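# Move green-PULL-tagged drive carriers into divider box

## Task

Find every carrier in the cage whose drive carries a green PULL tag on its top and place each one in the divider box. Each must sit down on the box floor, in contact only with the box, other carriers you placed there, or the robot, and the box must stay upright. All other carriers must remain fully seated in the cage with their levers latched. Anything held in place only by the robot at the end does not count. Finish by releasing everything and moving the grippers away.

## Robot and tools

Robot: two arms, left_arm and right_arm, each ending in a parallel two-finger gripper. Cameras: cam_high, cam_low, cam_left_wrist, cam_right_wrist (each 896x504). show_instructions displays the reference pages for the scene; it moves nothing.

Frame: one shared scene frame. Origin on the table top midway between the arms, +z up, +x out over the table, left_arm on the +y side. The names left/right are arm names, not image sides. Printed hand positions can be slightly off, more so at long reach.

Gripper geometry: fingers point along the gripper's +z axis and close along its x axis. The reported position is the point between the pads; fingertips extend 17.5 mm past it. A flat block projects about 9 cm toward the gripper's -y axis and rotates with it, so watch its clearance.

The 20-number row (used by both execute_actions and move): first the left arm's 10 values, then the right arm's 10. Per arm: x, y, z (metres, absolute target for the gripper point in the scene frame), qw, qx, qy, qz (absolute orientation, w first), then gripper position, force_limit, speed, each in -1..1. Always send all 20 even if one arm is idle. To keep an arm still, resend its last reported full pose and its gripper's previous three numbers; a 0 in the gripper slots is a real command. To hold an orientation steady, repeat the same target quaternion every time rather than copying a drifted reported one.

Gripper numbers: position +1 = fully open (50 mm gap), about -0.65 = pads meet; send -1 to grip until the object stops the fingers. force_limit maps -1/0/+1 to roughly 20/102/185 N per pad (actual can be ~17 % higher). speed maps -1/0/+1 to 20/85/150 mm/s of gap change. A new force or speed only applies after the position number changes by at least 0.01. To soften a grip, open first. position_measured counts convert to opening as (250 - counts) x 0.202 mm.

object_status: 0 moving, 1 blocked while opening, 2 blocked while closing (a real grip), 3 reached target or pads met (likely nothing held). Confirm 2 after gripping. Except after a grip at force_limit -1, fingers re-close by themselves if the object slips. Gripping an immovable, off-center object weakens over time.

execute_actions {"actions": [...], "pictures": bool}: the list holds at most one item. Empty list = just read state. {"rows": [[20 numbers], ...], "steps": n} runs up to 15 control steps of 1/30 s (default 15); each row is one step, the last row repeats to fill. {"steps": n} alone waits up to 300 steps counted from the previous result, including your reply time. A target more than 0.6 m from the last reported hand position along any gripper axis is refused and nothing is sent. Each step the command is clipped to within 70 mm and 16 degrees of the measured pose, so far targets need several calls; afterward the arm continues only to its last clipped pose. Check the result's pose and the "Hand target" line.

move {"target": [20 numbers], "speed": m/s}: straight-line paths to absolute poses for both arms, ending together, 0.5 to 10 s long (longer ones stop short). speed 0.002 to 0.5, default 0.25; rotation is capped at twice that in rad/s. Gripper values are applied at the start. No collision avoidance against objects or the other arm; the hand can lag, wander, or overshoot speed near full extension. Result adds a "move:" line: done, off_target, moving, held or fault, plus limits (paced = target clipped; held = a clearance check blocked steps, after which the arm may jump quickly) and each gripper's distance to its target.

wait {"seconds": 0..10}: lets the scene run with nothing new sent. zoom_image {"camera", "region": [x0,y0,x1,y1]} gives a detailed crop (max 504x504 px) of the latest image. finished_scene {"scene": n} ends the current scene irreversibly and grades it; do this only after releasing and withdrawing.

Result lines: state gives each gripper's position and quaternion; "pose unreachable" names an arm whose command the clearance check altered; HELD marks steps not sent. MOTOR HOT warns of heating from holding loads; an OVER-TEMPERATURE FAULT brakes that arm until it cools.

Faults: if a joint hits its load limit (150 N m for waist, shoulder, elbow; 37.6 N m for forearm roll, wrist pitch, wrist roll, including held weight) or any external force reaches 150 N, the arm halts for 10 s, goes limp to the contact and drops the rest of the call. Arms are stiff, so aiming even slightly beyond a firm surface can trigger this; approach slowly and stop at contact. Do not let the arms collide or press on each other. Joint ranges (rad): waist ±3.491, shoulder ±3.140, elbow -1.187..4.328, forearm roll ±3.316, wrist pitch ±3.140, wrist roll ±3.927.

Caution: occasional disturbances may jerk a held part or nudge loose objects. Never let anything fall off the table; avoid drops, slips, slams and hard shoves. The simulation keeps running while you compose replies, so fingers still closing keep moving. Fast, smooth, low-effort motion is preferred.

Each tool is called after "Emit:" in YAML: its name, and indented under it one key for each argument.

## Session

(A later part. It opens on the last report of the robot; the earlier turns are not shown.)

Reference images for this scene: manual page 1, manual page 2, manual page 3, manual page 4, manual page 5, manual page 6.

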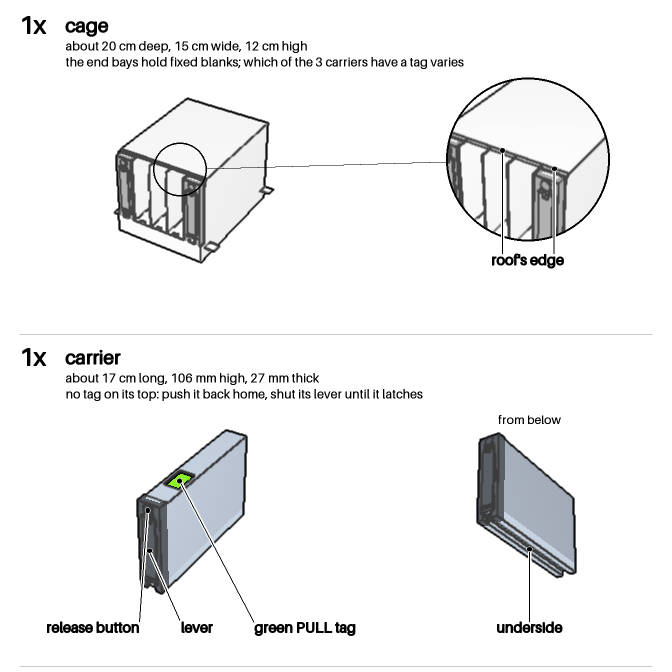

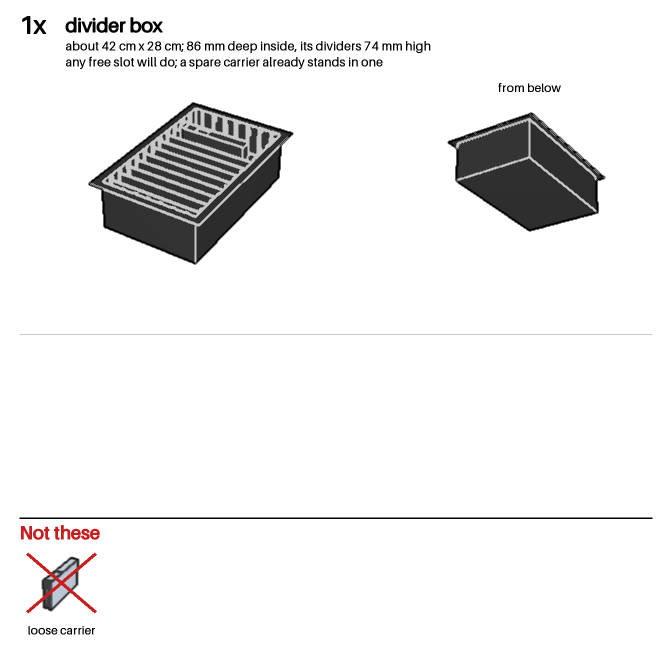

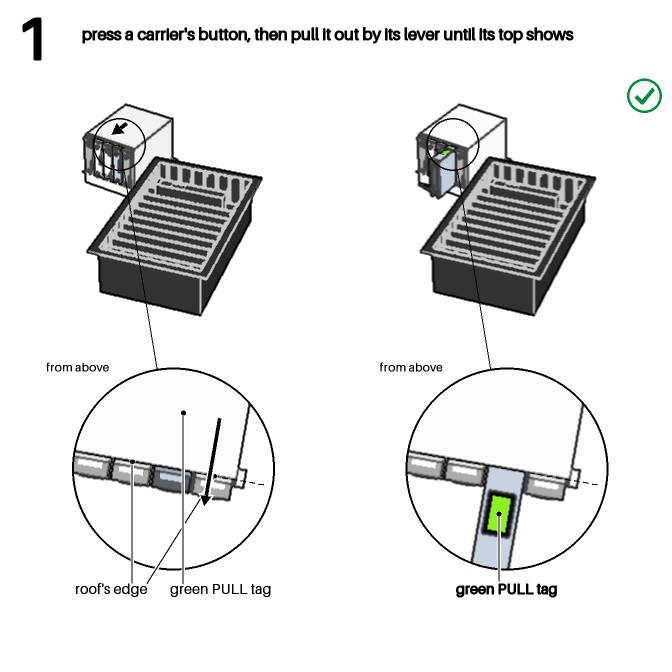

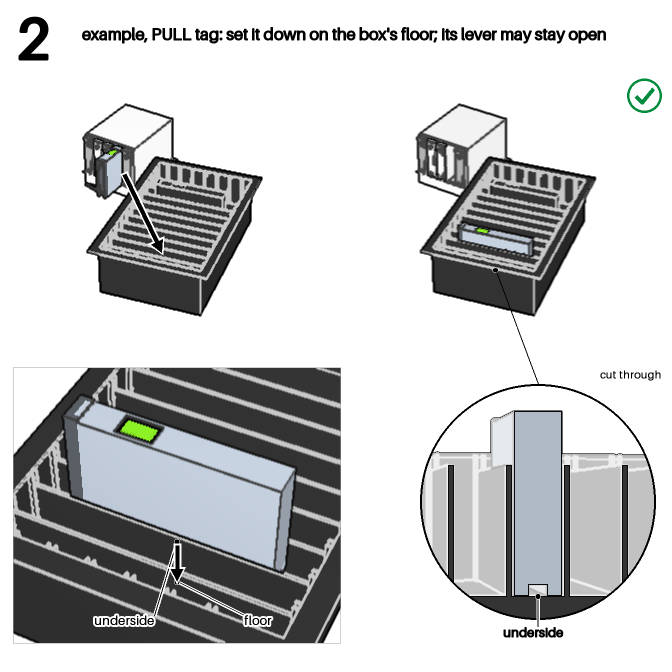

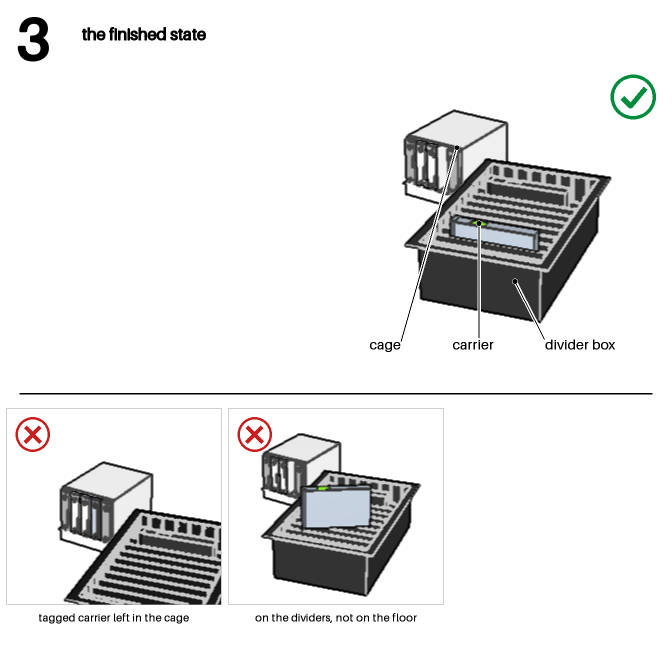

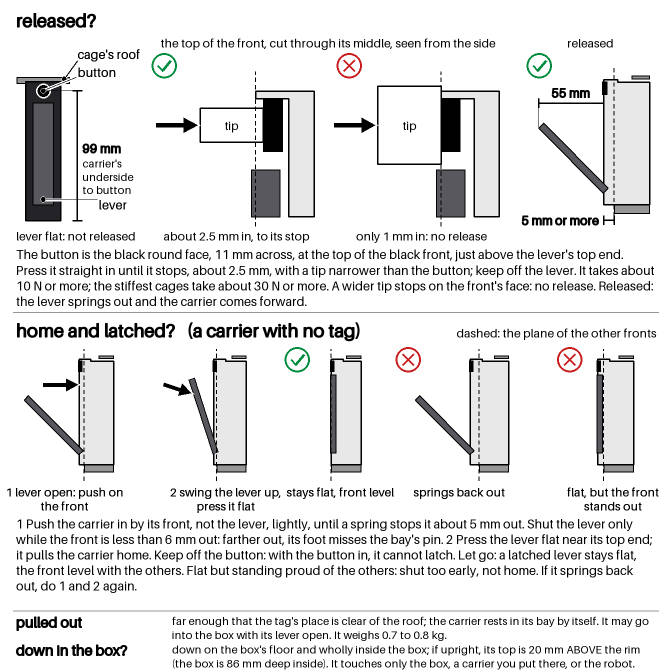

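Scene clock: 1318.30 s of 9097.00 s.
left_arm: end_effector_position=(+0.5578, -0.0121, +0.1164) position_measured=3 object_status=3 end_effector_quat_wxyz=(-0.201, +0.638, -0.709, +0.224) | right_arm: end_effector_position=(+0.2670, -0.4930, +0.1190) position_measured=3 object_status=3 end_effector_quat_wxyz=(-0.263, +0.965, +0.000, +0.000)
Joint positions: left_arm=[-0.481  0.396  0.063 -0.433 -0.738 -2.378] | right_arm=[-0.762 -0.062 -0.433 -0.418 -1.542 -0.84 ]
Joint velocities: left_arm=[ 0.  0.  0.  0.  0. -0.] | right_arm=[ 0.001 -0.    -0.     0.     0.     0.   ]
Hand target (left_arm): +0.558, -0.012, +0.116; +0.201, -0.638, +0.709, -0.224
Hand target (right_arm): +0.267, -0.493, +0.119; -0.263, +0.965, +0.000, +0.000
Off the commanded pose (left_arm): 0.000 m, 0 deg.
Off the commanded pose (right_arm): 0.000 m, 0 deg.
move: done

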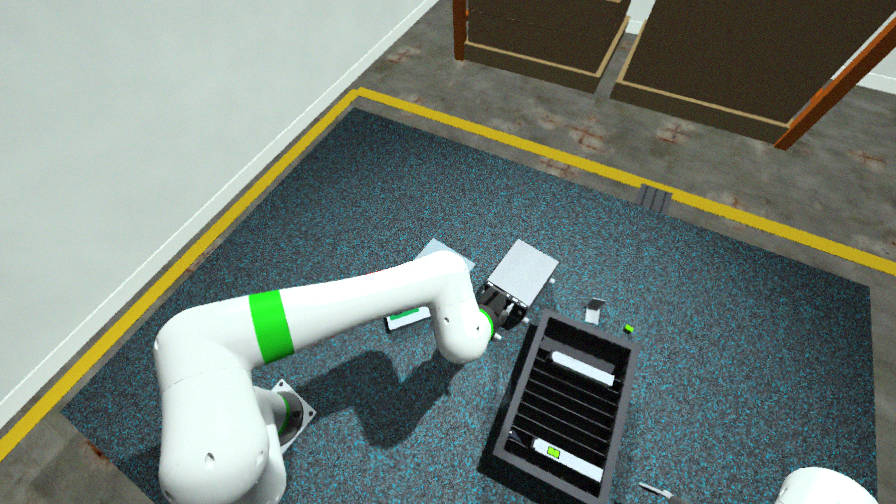

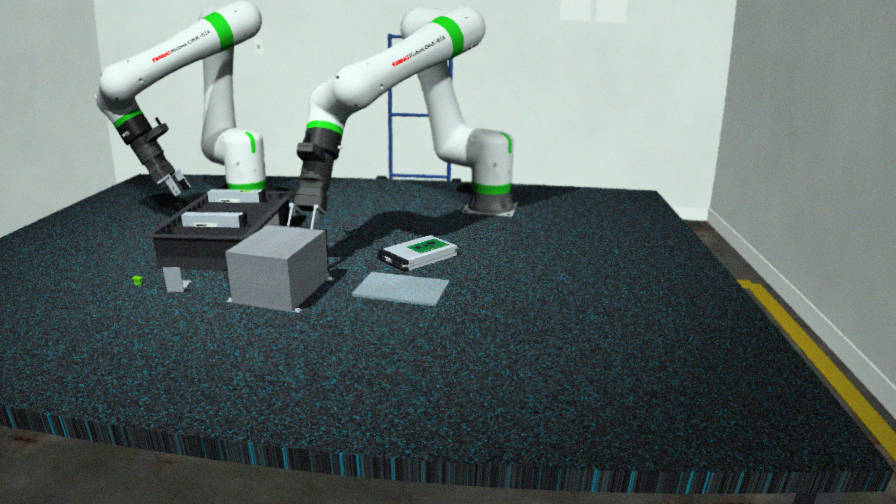

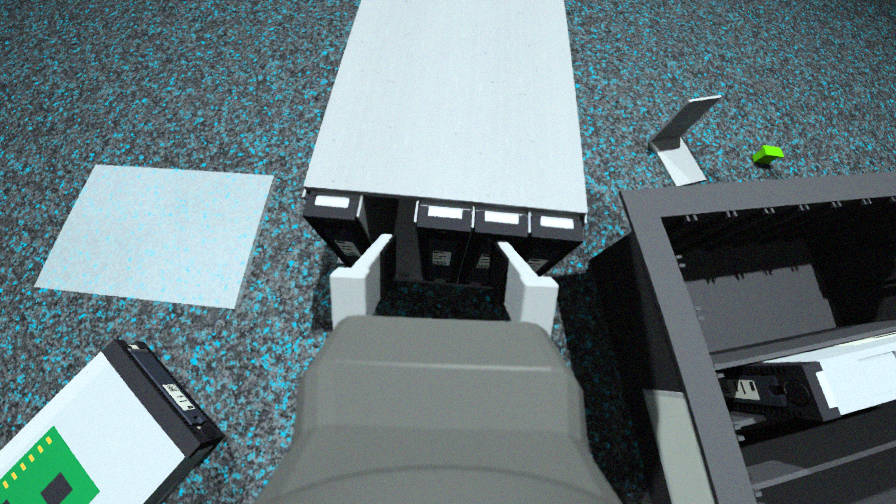

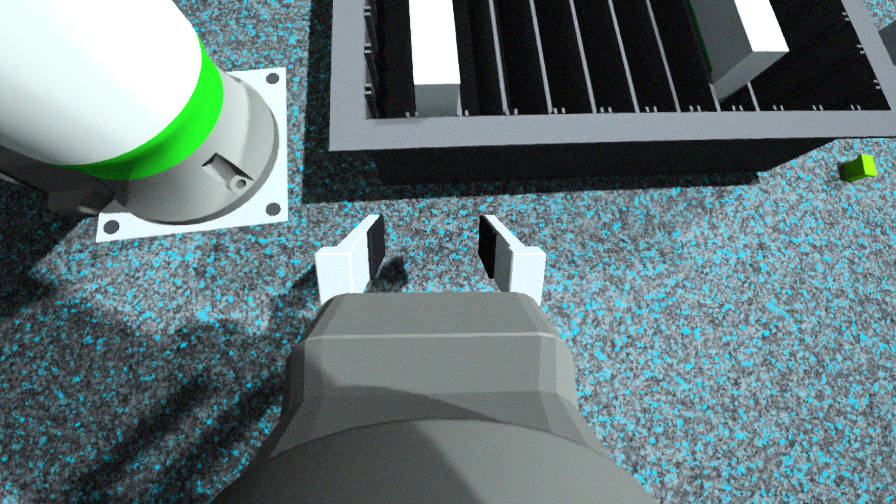

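Emit:
move:
  target: [0.5585,-0.0122,0.1164,-0.2010,0.6376,-0.7093,0.2236,1.0,0,1.0,0.267,-0.493,0.119,0.263,-0.9648,0,0,1.0,0,0.5]
  speed: 0.002

Emit:
zoom_image:
  camera: "cam_left_wrist"
  region: [420,160,580,280]

Scene clock: 1322.13 s of 9097.00 s.
left_arm: end_effector_position=(+0.5585, -0.0122, +0.1164) position_measured=3 object_status=3 end_effector_quat_wxyz=(-0.201, +0.638, -0.709, +0.224) | right_arm: end_effector_position=(+0.2670, -0.4930, +0.1190) position_measured=3 object_status=3 end_effector_quat_wxyz=(-0.263, +0.965, +0.000, +0.000)
Joint positions: left_arm=[-0.48   0.398  0.064 -0.433 -0.738 -2.379] | right_arm=[-0.762 -0.062 -0.433 -0.418 -1.542 -0.84 ]
Joint velocities: left_arm=[ 0.001  0.     0.     0.001  0.001 -0.001] | right_arm=[-0.002 -0.    -0.    -0.    -0.    -0.   ]
Hand target (left_arm): +0.558, -0.012, +0.116; +0.201, -0.638, +0.709, -0.224
Hand target (right_arm): +0.267, -0.493, +0.119; -0.263, +0.965, +0.000, +0.000
Off the commanded pose (left_arm): 0.000 m, 0 deg.
Off the commanded pose (right_arm): 0.000 m, 0 deg.
After step 90, 0.13 s passed at rest.
move: done

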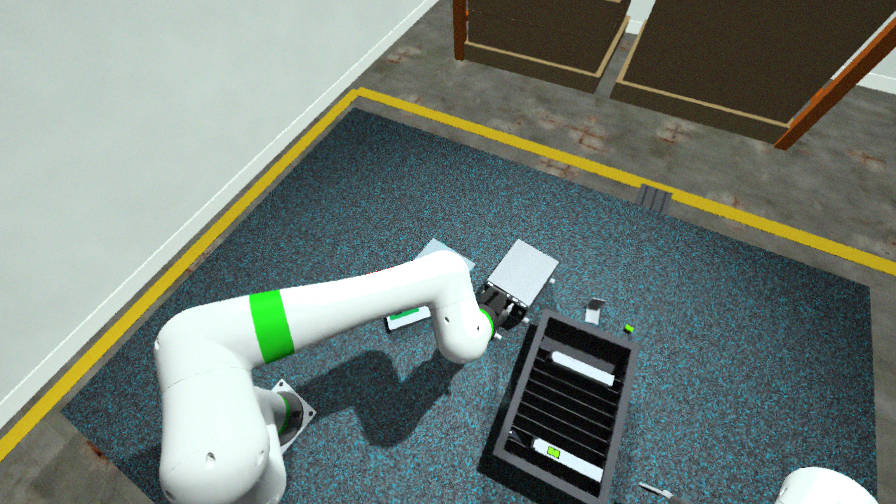

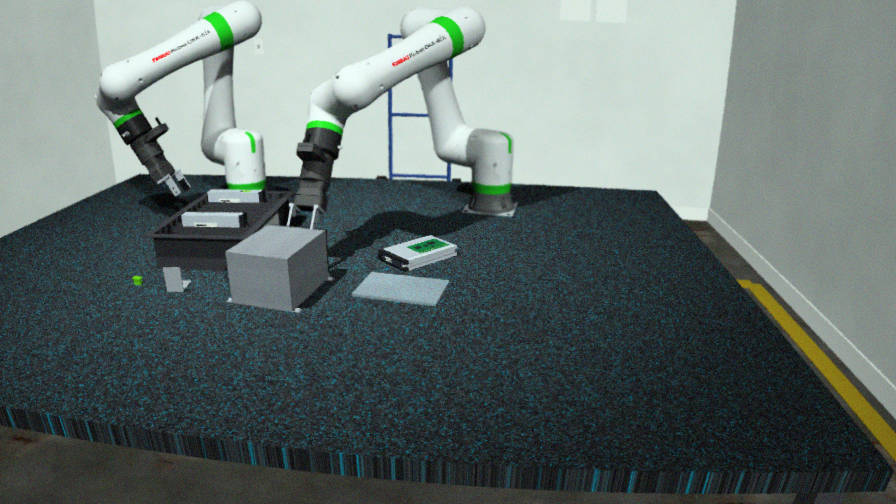

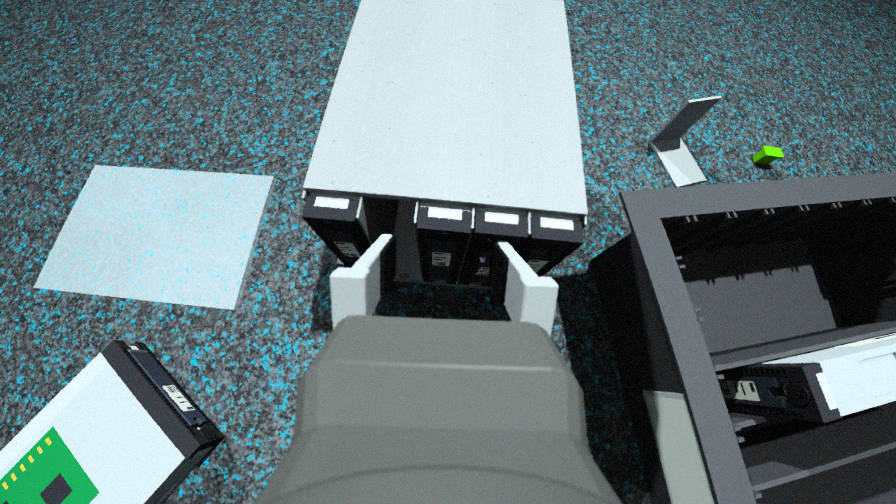

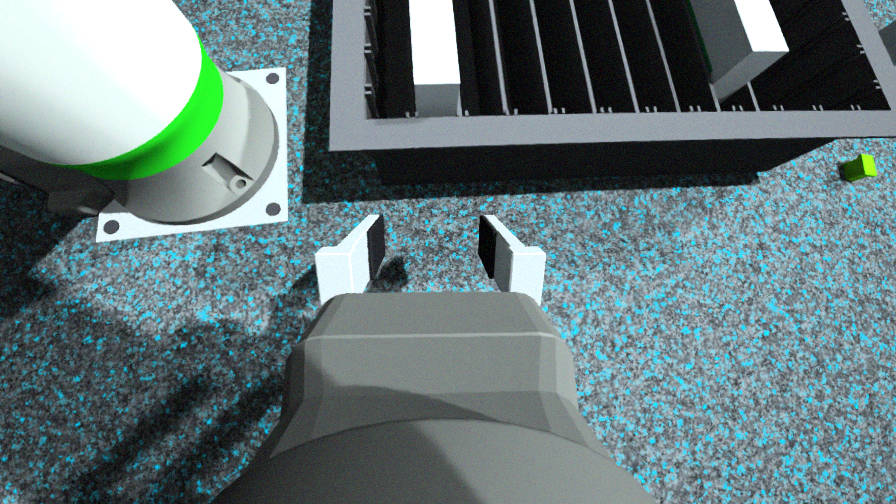

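Region (420, 160, 580, 280) of cam_left_wrist's 896x504 image, scaled by 3.150, with more detail than that image has; it fills the top 378 rows of this view, and the rest is white.

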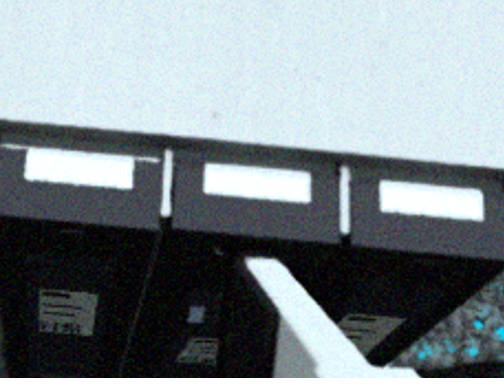

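Emit:
move:
  target: [0.5437,-0.0098,0.120,-0.2010,0.6376,-0.7093,0.2236,1.0,0,1.0,0.267,-0.493,0.119,0.263,-0.9648,0,0,1.0,0,0.5]
  speed: 0.03

Scene clock: 1325.30 s of 9097.00 s.
left_arm: end_effector_position=(+0.5438, -0.0098, +0.1200) position_measured=3 object_status=3 end_effector_quat_wxyz=(-0.201, +0.638, -0.709, +0.224) | right_arm: end_effector_position=(+0.2670, -0.4930, +0.1190) position_measured=3 object_status=3 end_effector_quat_wxyz=(-0.263, +0.965, +0.000, +0.000)
Joint positions: left_arm=[-0.493  0.368  0.034 -0.441 -0.743 -2.362] | right_arm=[-0.762 -0.062 -0.433 -0.418 -1.542 -0.84 ]
Joint velocities: left_arm=[-0.001 -0.002 -0.001 -0.     0.001  0.001] | right_arm=[-0.     0.    -0.     0.     0.     0.001]
Hand target (left_arm): +0.544, -0.010, +0.120; +0.201, -0.638, +0.709, -0.224
Hand target (right_arm): +0.267, -0.493, +0.119; -0.263, +0.965, +0.000, +0.000
Off the commanded pose (left_arm): 0.000 m, 0 deg.
Off the commanded pose (right_arm): 0.000 m, 0 deg.
move: done

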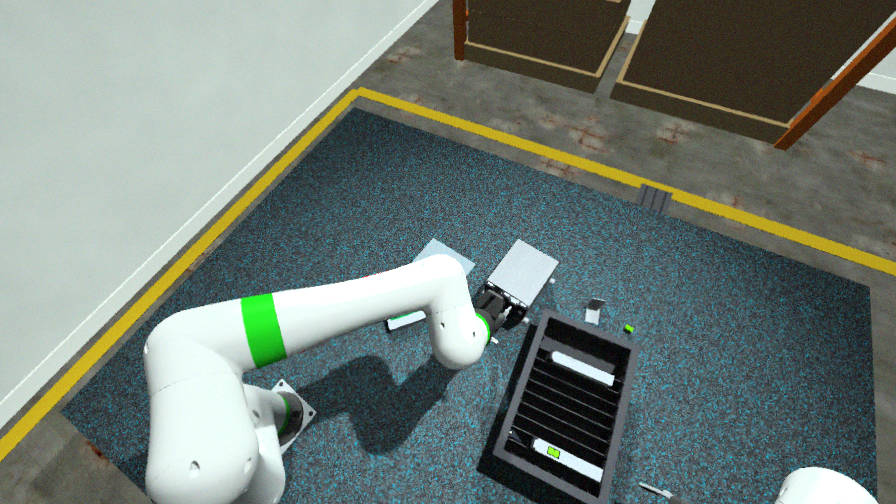

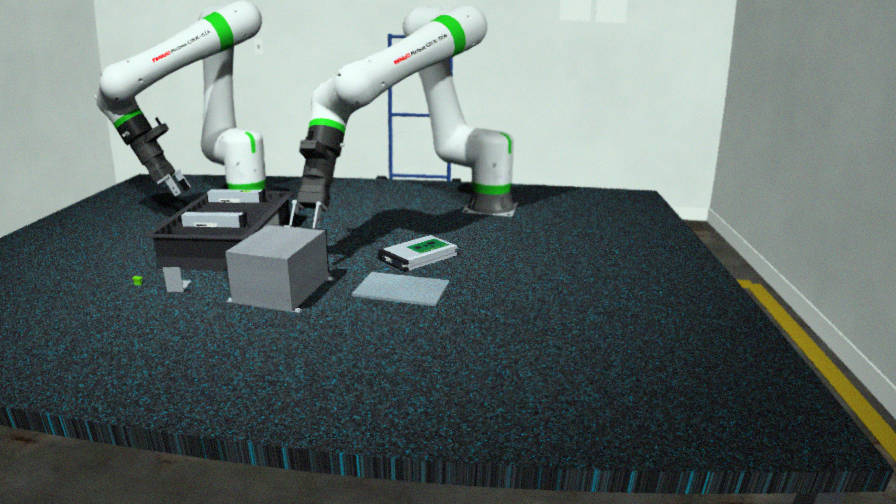

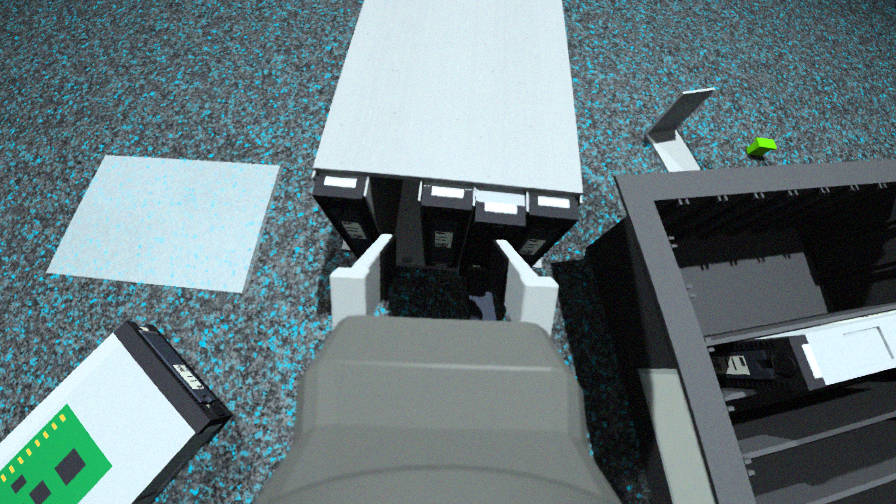

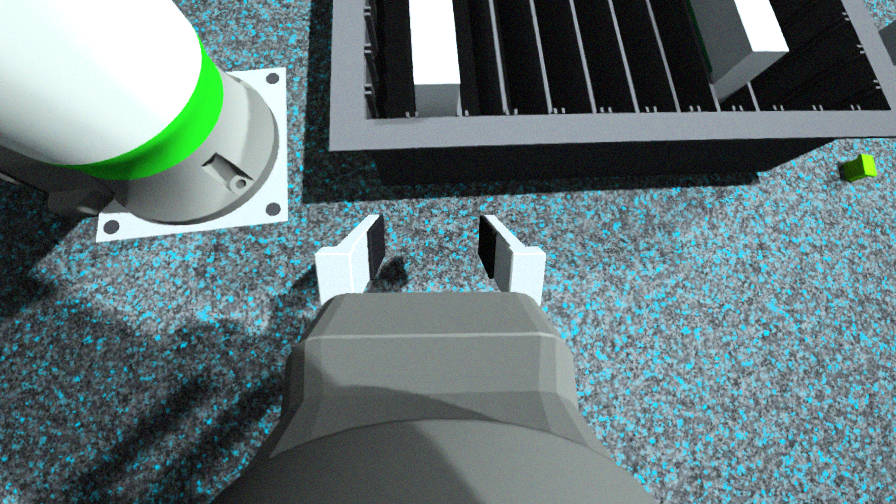

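Emit:
move:
  target: [0.5256,-0.0347,0.122,0,0.6474,-0.7621,0,0.076,0,1.0,0.267,-0.493,0.119,0.263,-0.9648,0,0,1.0,0,0.5]
  speed: 0.12

Scene clock: 1337.37 s of 9097.00 s.
left_arm: end_effector_position=(+0.5253, -0.0348, +0.1222) position_measured=141 object_status=3 end_effector_quat_wxyz=(+0.001, +0.647, -0.763, +0.001) | right_arm: end_effector_position=(+0.2670, -0.4930, +0.1190) position_measured=3 object_status=3 end_effector_quat_wxyz=(-0.263, +0.965, +0.000, +0.000)
Joint positions: left_arm=[-0.383  0.675  0.547  0.002 -1.442 -2.781] | right_arm=[-0.762 -0.062 -0.433 -0.418 -1.542 -0.84 ]
Joint velocities: left_arm=[-0.     0.004  0.007  0.001 -0.006 -0.002] | right_arm=[-0.001 -0.     0.     0.     0.    -0.001]
Hand target (left_arm): +0.525, -0.035, +0.122; -0.001, -0.647, +0.763, -0.001
Hand target (right_arm): +0.267, -0.493, +0.119; -0.263, +0.965, +0.000, +0.000
Off the commanded pose (left_arm): 0.000 m, 0 deg.
Off the commanded pose (right_arm): 0.000 m, 0 deg.
After step 90, 6.13 s passed at rest.
move: done

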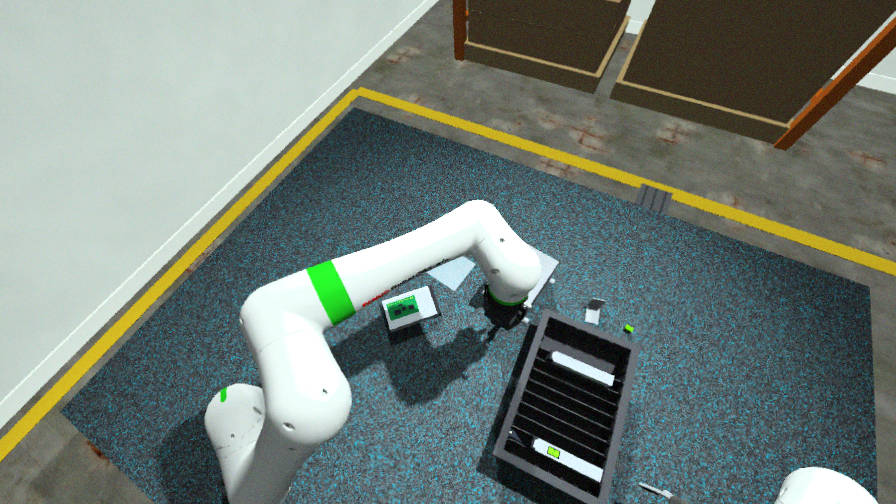

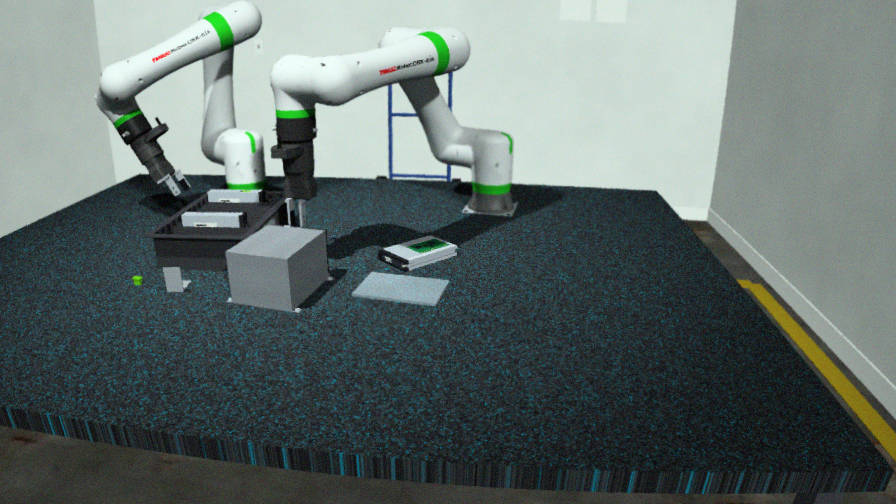

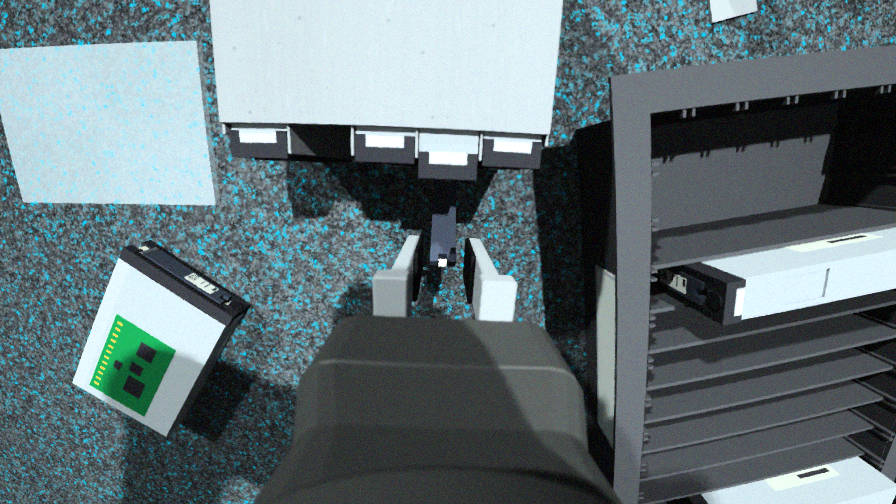

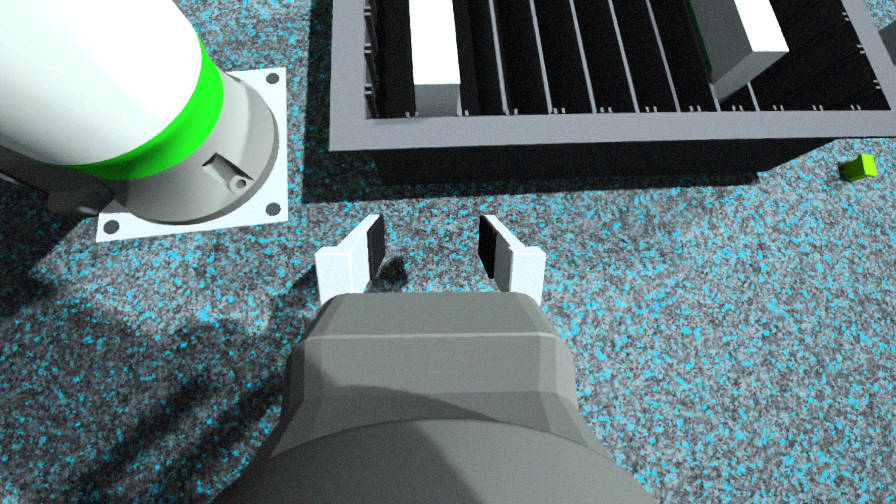

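Emit:
move:
  target: [0.5256,-0.0347,0.064,0,0.6474,-0.7621,0,0.076,0,1.0,0.267,-0.493,0.119,0.263,-0.9648,0,0,1.0,0,0.5]
  speed: 0.06

Scene clock: 1345.77 s of 9097.00 s.
left_arm: end_effector_position=(+0.5257, -0.0347, +0.0641) position_measured=141 object_status=3 end_effector_quat_wxyz=(-0.000, +0.647, -0.762, +0.000) | right_arm: end_effector_position=(+0.2670, -0.4930, +0.1190) position_measured=3 object_status=3 end_effector_quat_wxyz=(-0.263, +0.965, +0.000, +0.000)
Joint positions: left_arm=[-0.384  0.707  0.462 -0.    -1.325 -2.779] | right_arm=[-0.762 -0.062 -0.433 -0.418 -1.542 -0.84 ]
Joint velocities: left_arm=[ 0.002  0.001 -0.001  0.001  0.    -0.   ] | right_arm=[-0.002  0.     0.     0.     0.     0.001]
Hand target (left_arm): +0.526, -0.035, +0.064; +0.000, -0.647, +0.762, +0.000
Hand target (right_arm): +0.267, -0.493, +0.119; -0.263, +0.965, +0.000, +0.000
Off the commanded pose (left_arm): 0.000 m, 0 deg.
Off the commanded pose (right_arm): 0.000 m, 0 deg.
After step 90, 4.10 s passed at rest.
move: done

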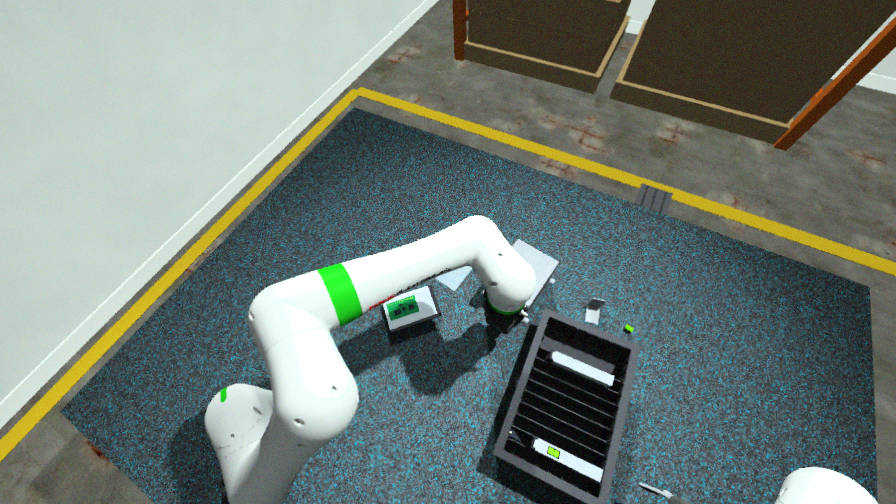

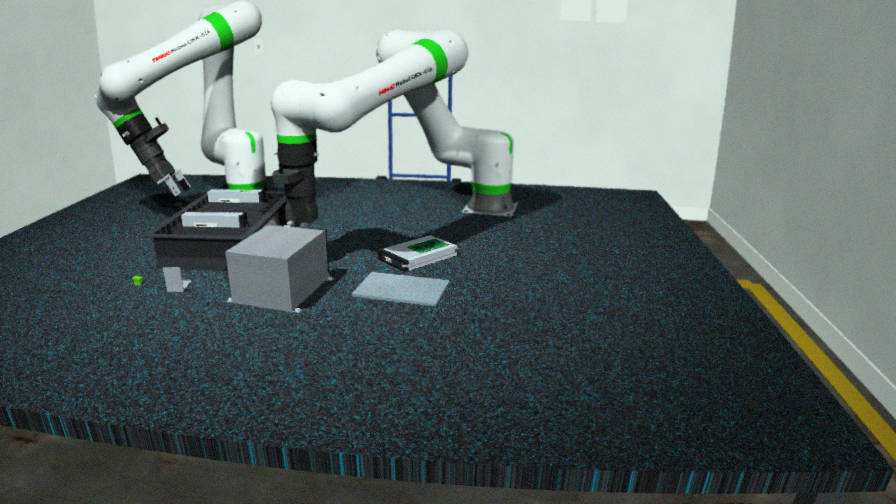

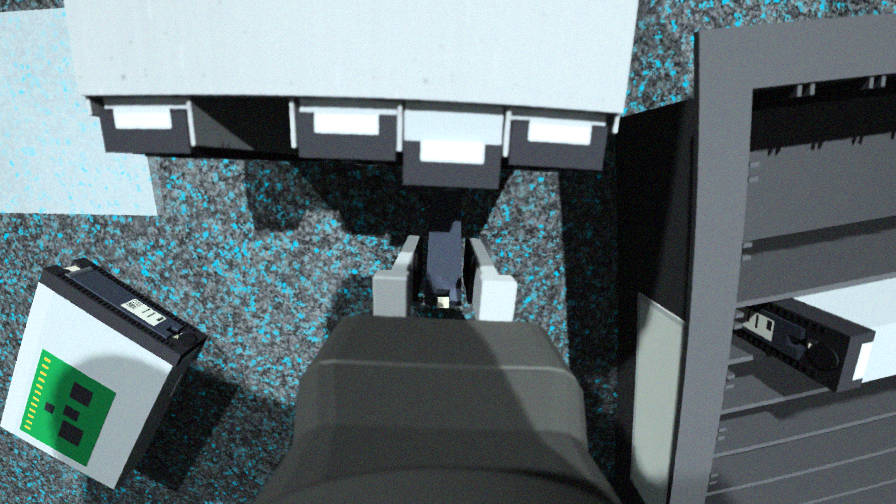

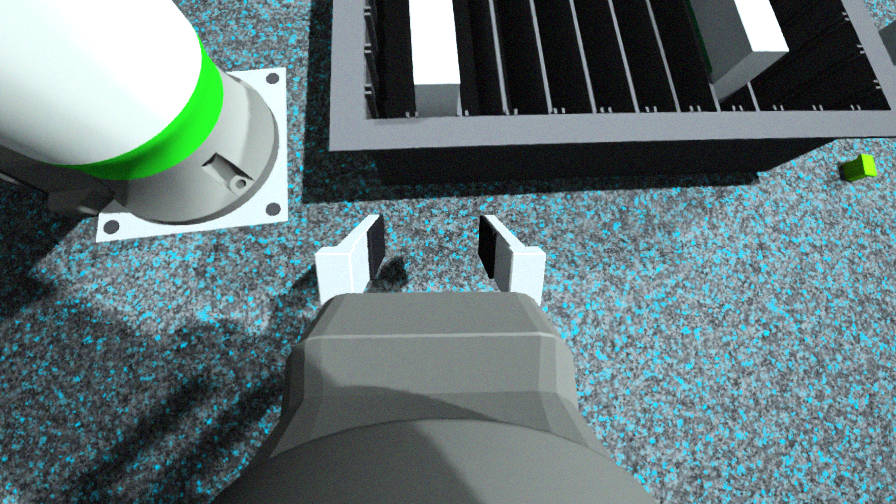

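Lever sits between the fingers. Gripping it.

Emit:
move:
  target: [0.5256,-0.0347,0.064,0,0.6474,-0.7621,0,-1,0.3,1.0,0.267,-0.493,0.119,0.263,-0.9648,0,0,1.0,0,0.5]
  speed: 0.05

Scene clock: 1348.90 s of 9097.00 s.
left_arm: end_effector_position=(+0.5256, -0.0347, +0.0640) position_measured=176 object_status=2 end_effector_quat_wxyz=(-0.000, +0.647, -0.762, -0.000) | right_arm: end_effector_position=(+0.2670, -0.4930, +0.1190) position_measured=3 object_status=3 end_effector_quat_wxyz=(-0.263, +0.965, +0.000, +0.000)
Joint positions: left_arm=[-0.384  0.707  0.461 -0.    -1.325 -2.779] | right_arm=[-0.762 -0.062 -0.433 -0.418 -1.542 -0.84 ]
Joint velocities: left_arm=[-0.     0.     0.    -0.001 -0.001 -0.001] | right_arm=[ 0.002 -0.     0.    -0.    -0.    -0.001]
Hand target (left_arm): +0.526, -0.035, +0.064; +0.000, -0.647, +0.762, -0.000
Hand target (right_arm): +0.267, -0.493, +0.119; -0.263, +0.965, +0.000, +0.000
Off the commanded pose (left_arm): 0.000 m, 0 deg.
Off the commanded pose (right_arm): 0.000 m, 0 deg.
move: done

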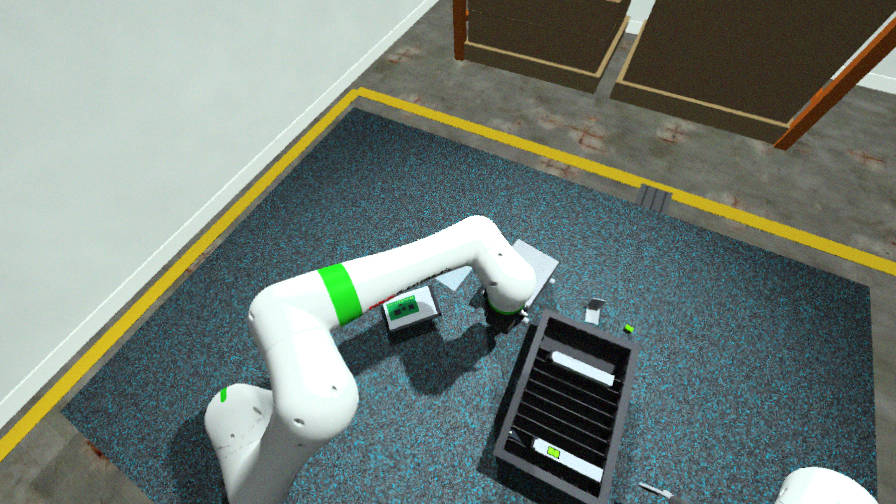

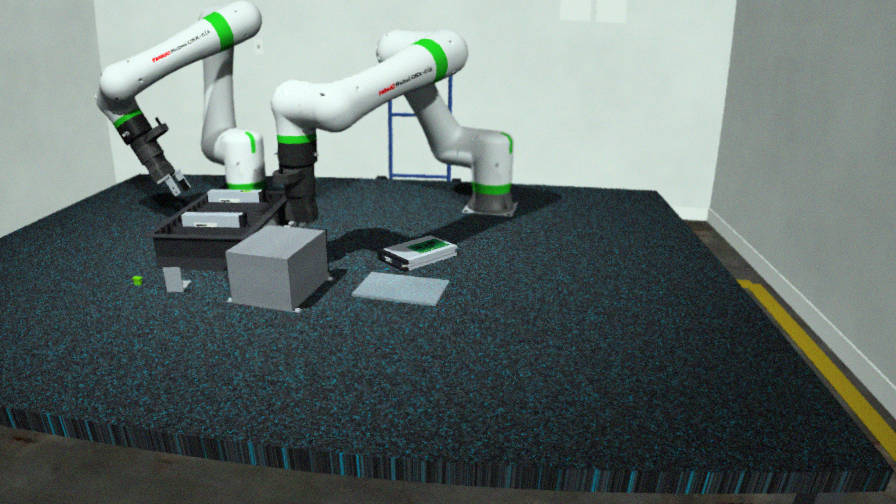

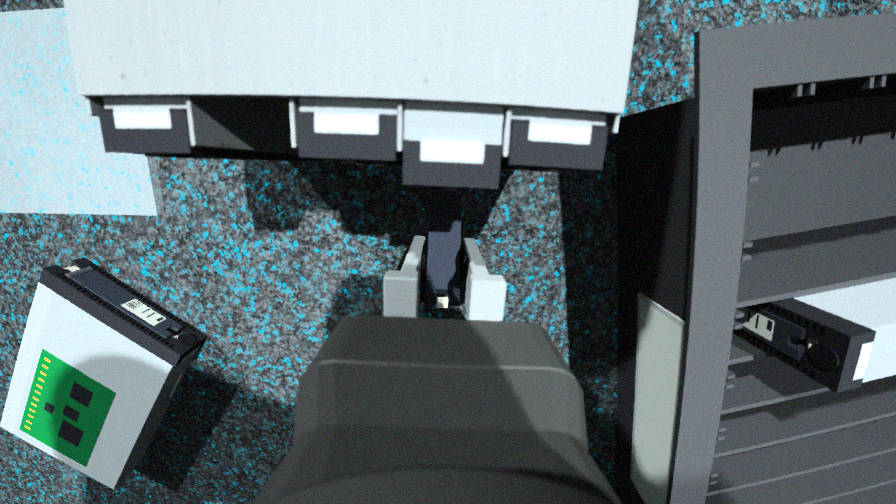

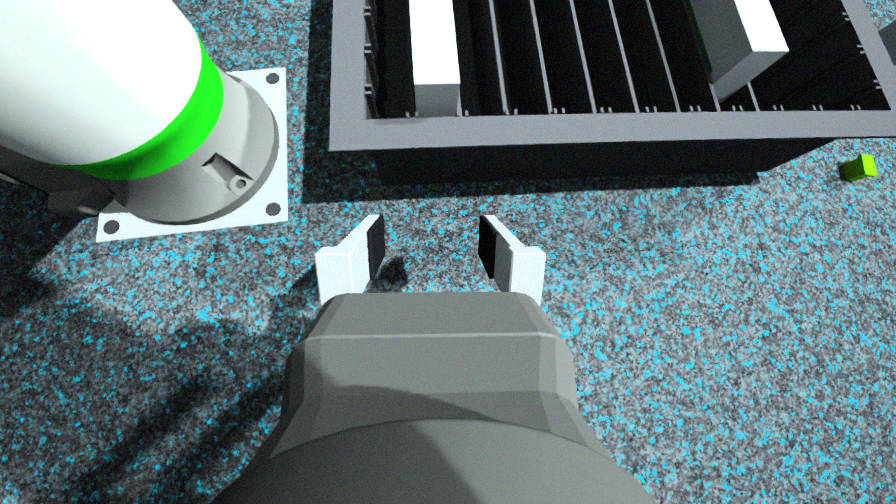

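Emit:
move:
  target: [0.4565,-0.0234,0.064,0,0.6474,-0.7621,0,-1,0.3,1.0,0.267,-0.493,0.119,0.263,-0.9648,0,0,1.0,0,0.5]
  speed: 0.05

Scene clock: 1351.93 s of 9097.00 s.
left_arm: end_effector_position=(+0.4566, -0.0233, +0.0640) position_measured=176 object_status=2 end_effector_quat_wxyz=(-0.000, +0.647, -0.762, -0.000) | right_arm: end_effector_position=(+0.2670, -0.4930, +0.1190) position_measured=3 object_status=3 end_effector_quat_wxyz=(-0.263, +0.965, +0.000, +0.000)
Joint positions: left_arm=[-0.424  0.559  0.226 -0.    -1.238 -2.739] | right_arm=[-0.762 -0.062 -0.433 -0.418 -1.542 -0.84 ]
Joint velocities: left_arm=[-0.001 -0.002 -0.002  0.002  0.001  0.001] | right_arm=[ 0.002 -0.     0.    -0.     0.    -0.001]
Hand target (left_arm): +0.457, -0.023, +0.064; +0.000, -0.647, +0.762, +0.000
Hand target (right_arm): +0.267, -0.493, +0.119; -0.263, +0.965, +0.000, +0.000
Off the commanded pose (left_arm): 0.000 m, 0 deg.
Off the commanded pose (right_arm): 0.000 m, 0 deg.
move: done

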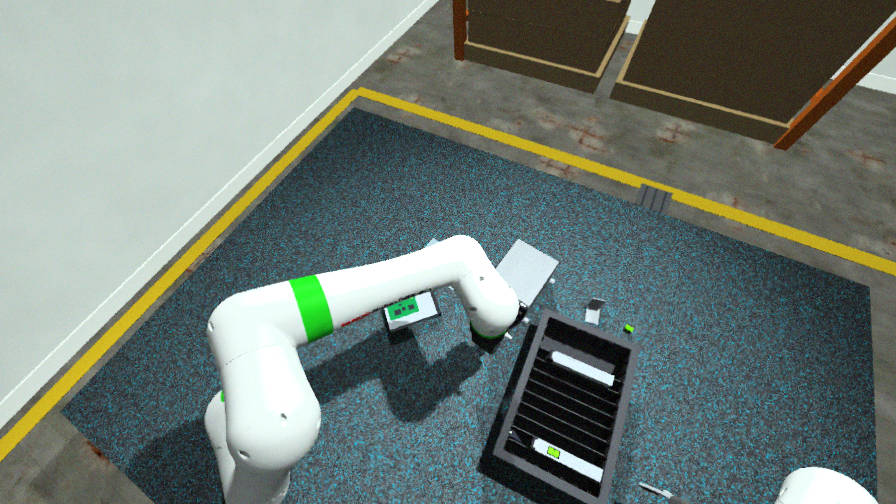

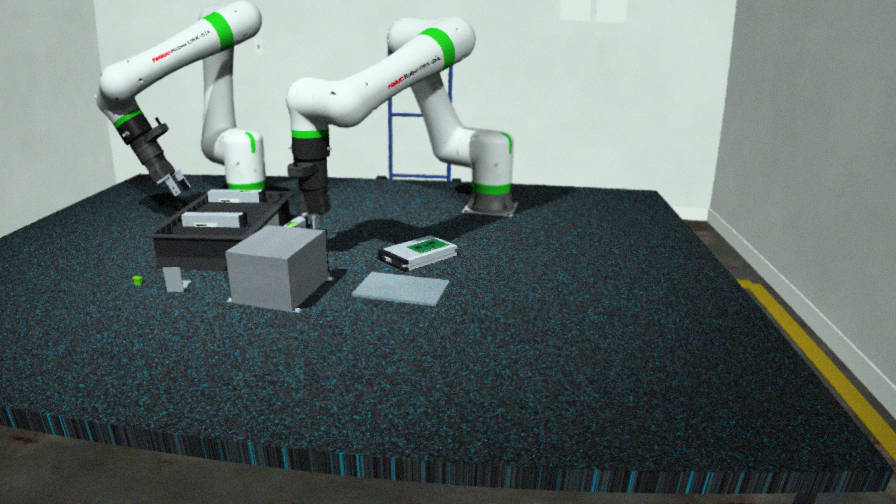

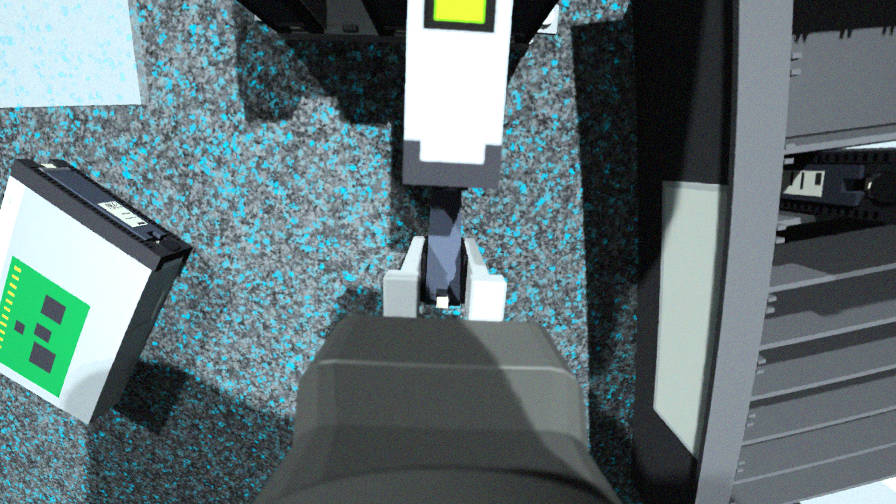

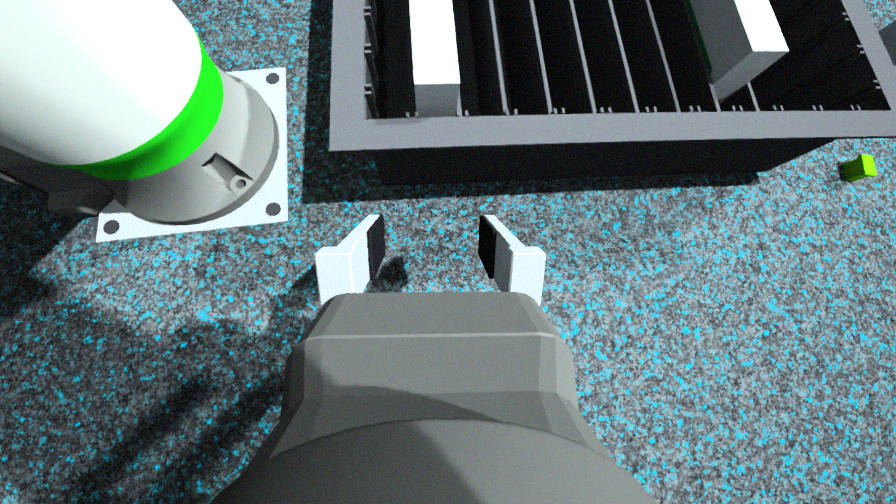

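Emit:
zoom_image:
  camera: "cam_left_wrist"
  region: [380,0,540,90]

Emit:
zoom_image:
  camera: "cam_low"
  region: [170,170,350,270]

Region (380, 0, 540, 90) of cam_left_wrist's 896x504 image, scaled by 3.150, with more detail than that image has; it fills the top 284 rows of this view, and the rest is white.

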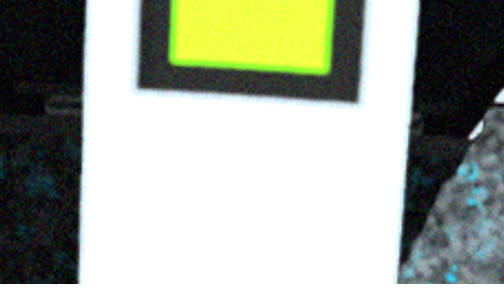

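Region (170, 170, 350, 270) of cam_low's 896x504 image, scaled by 2.800, with more detail than that image has.

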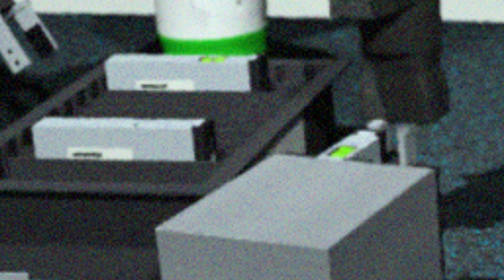

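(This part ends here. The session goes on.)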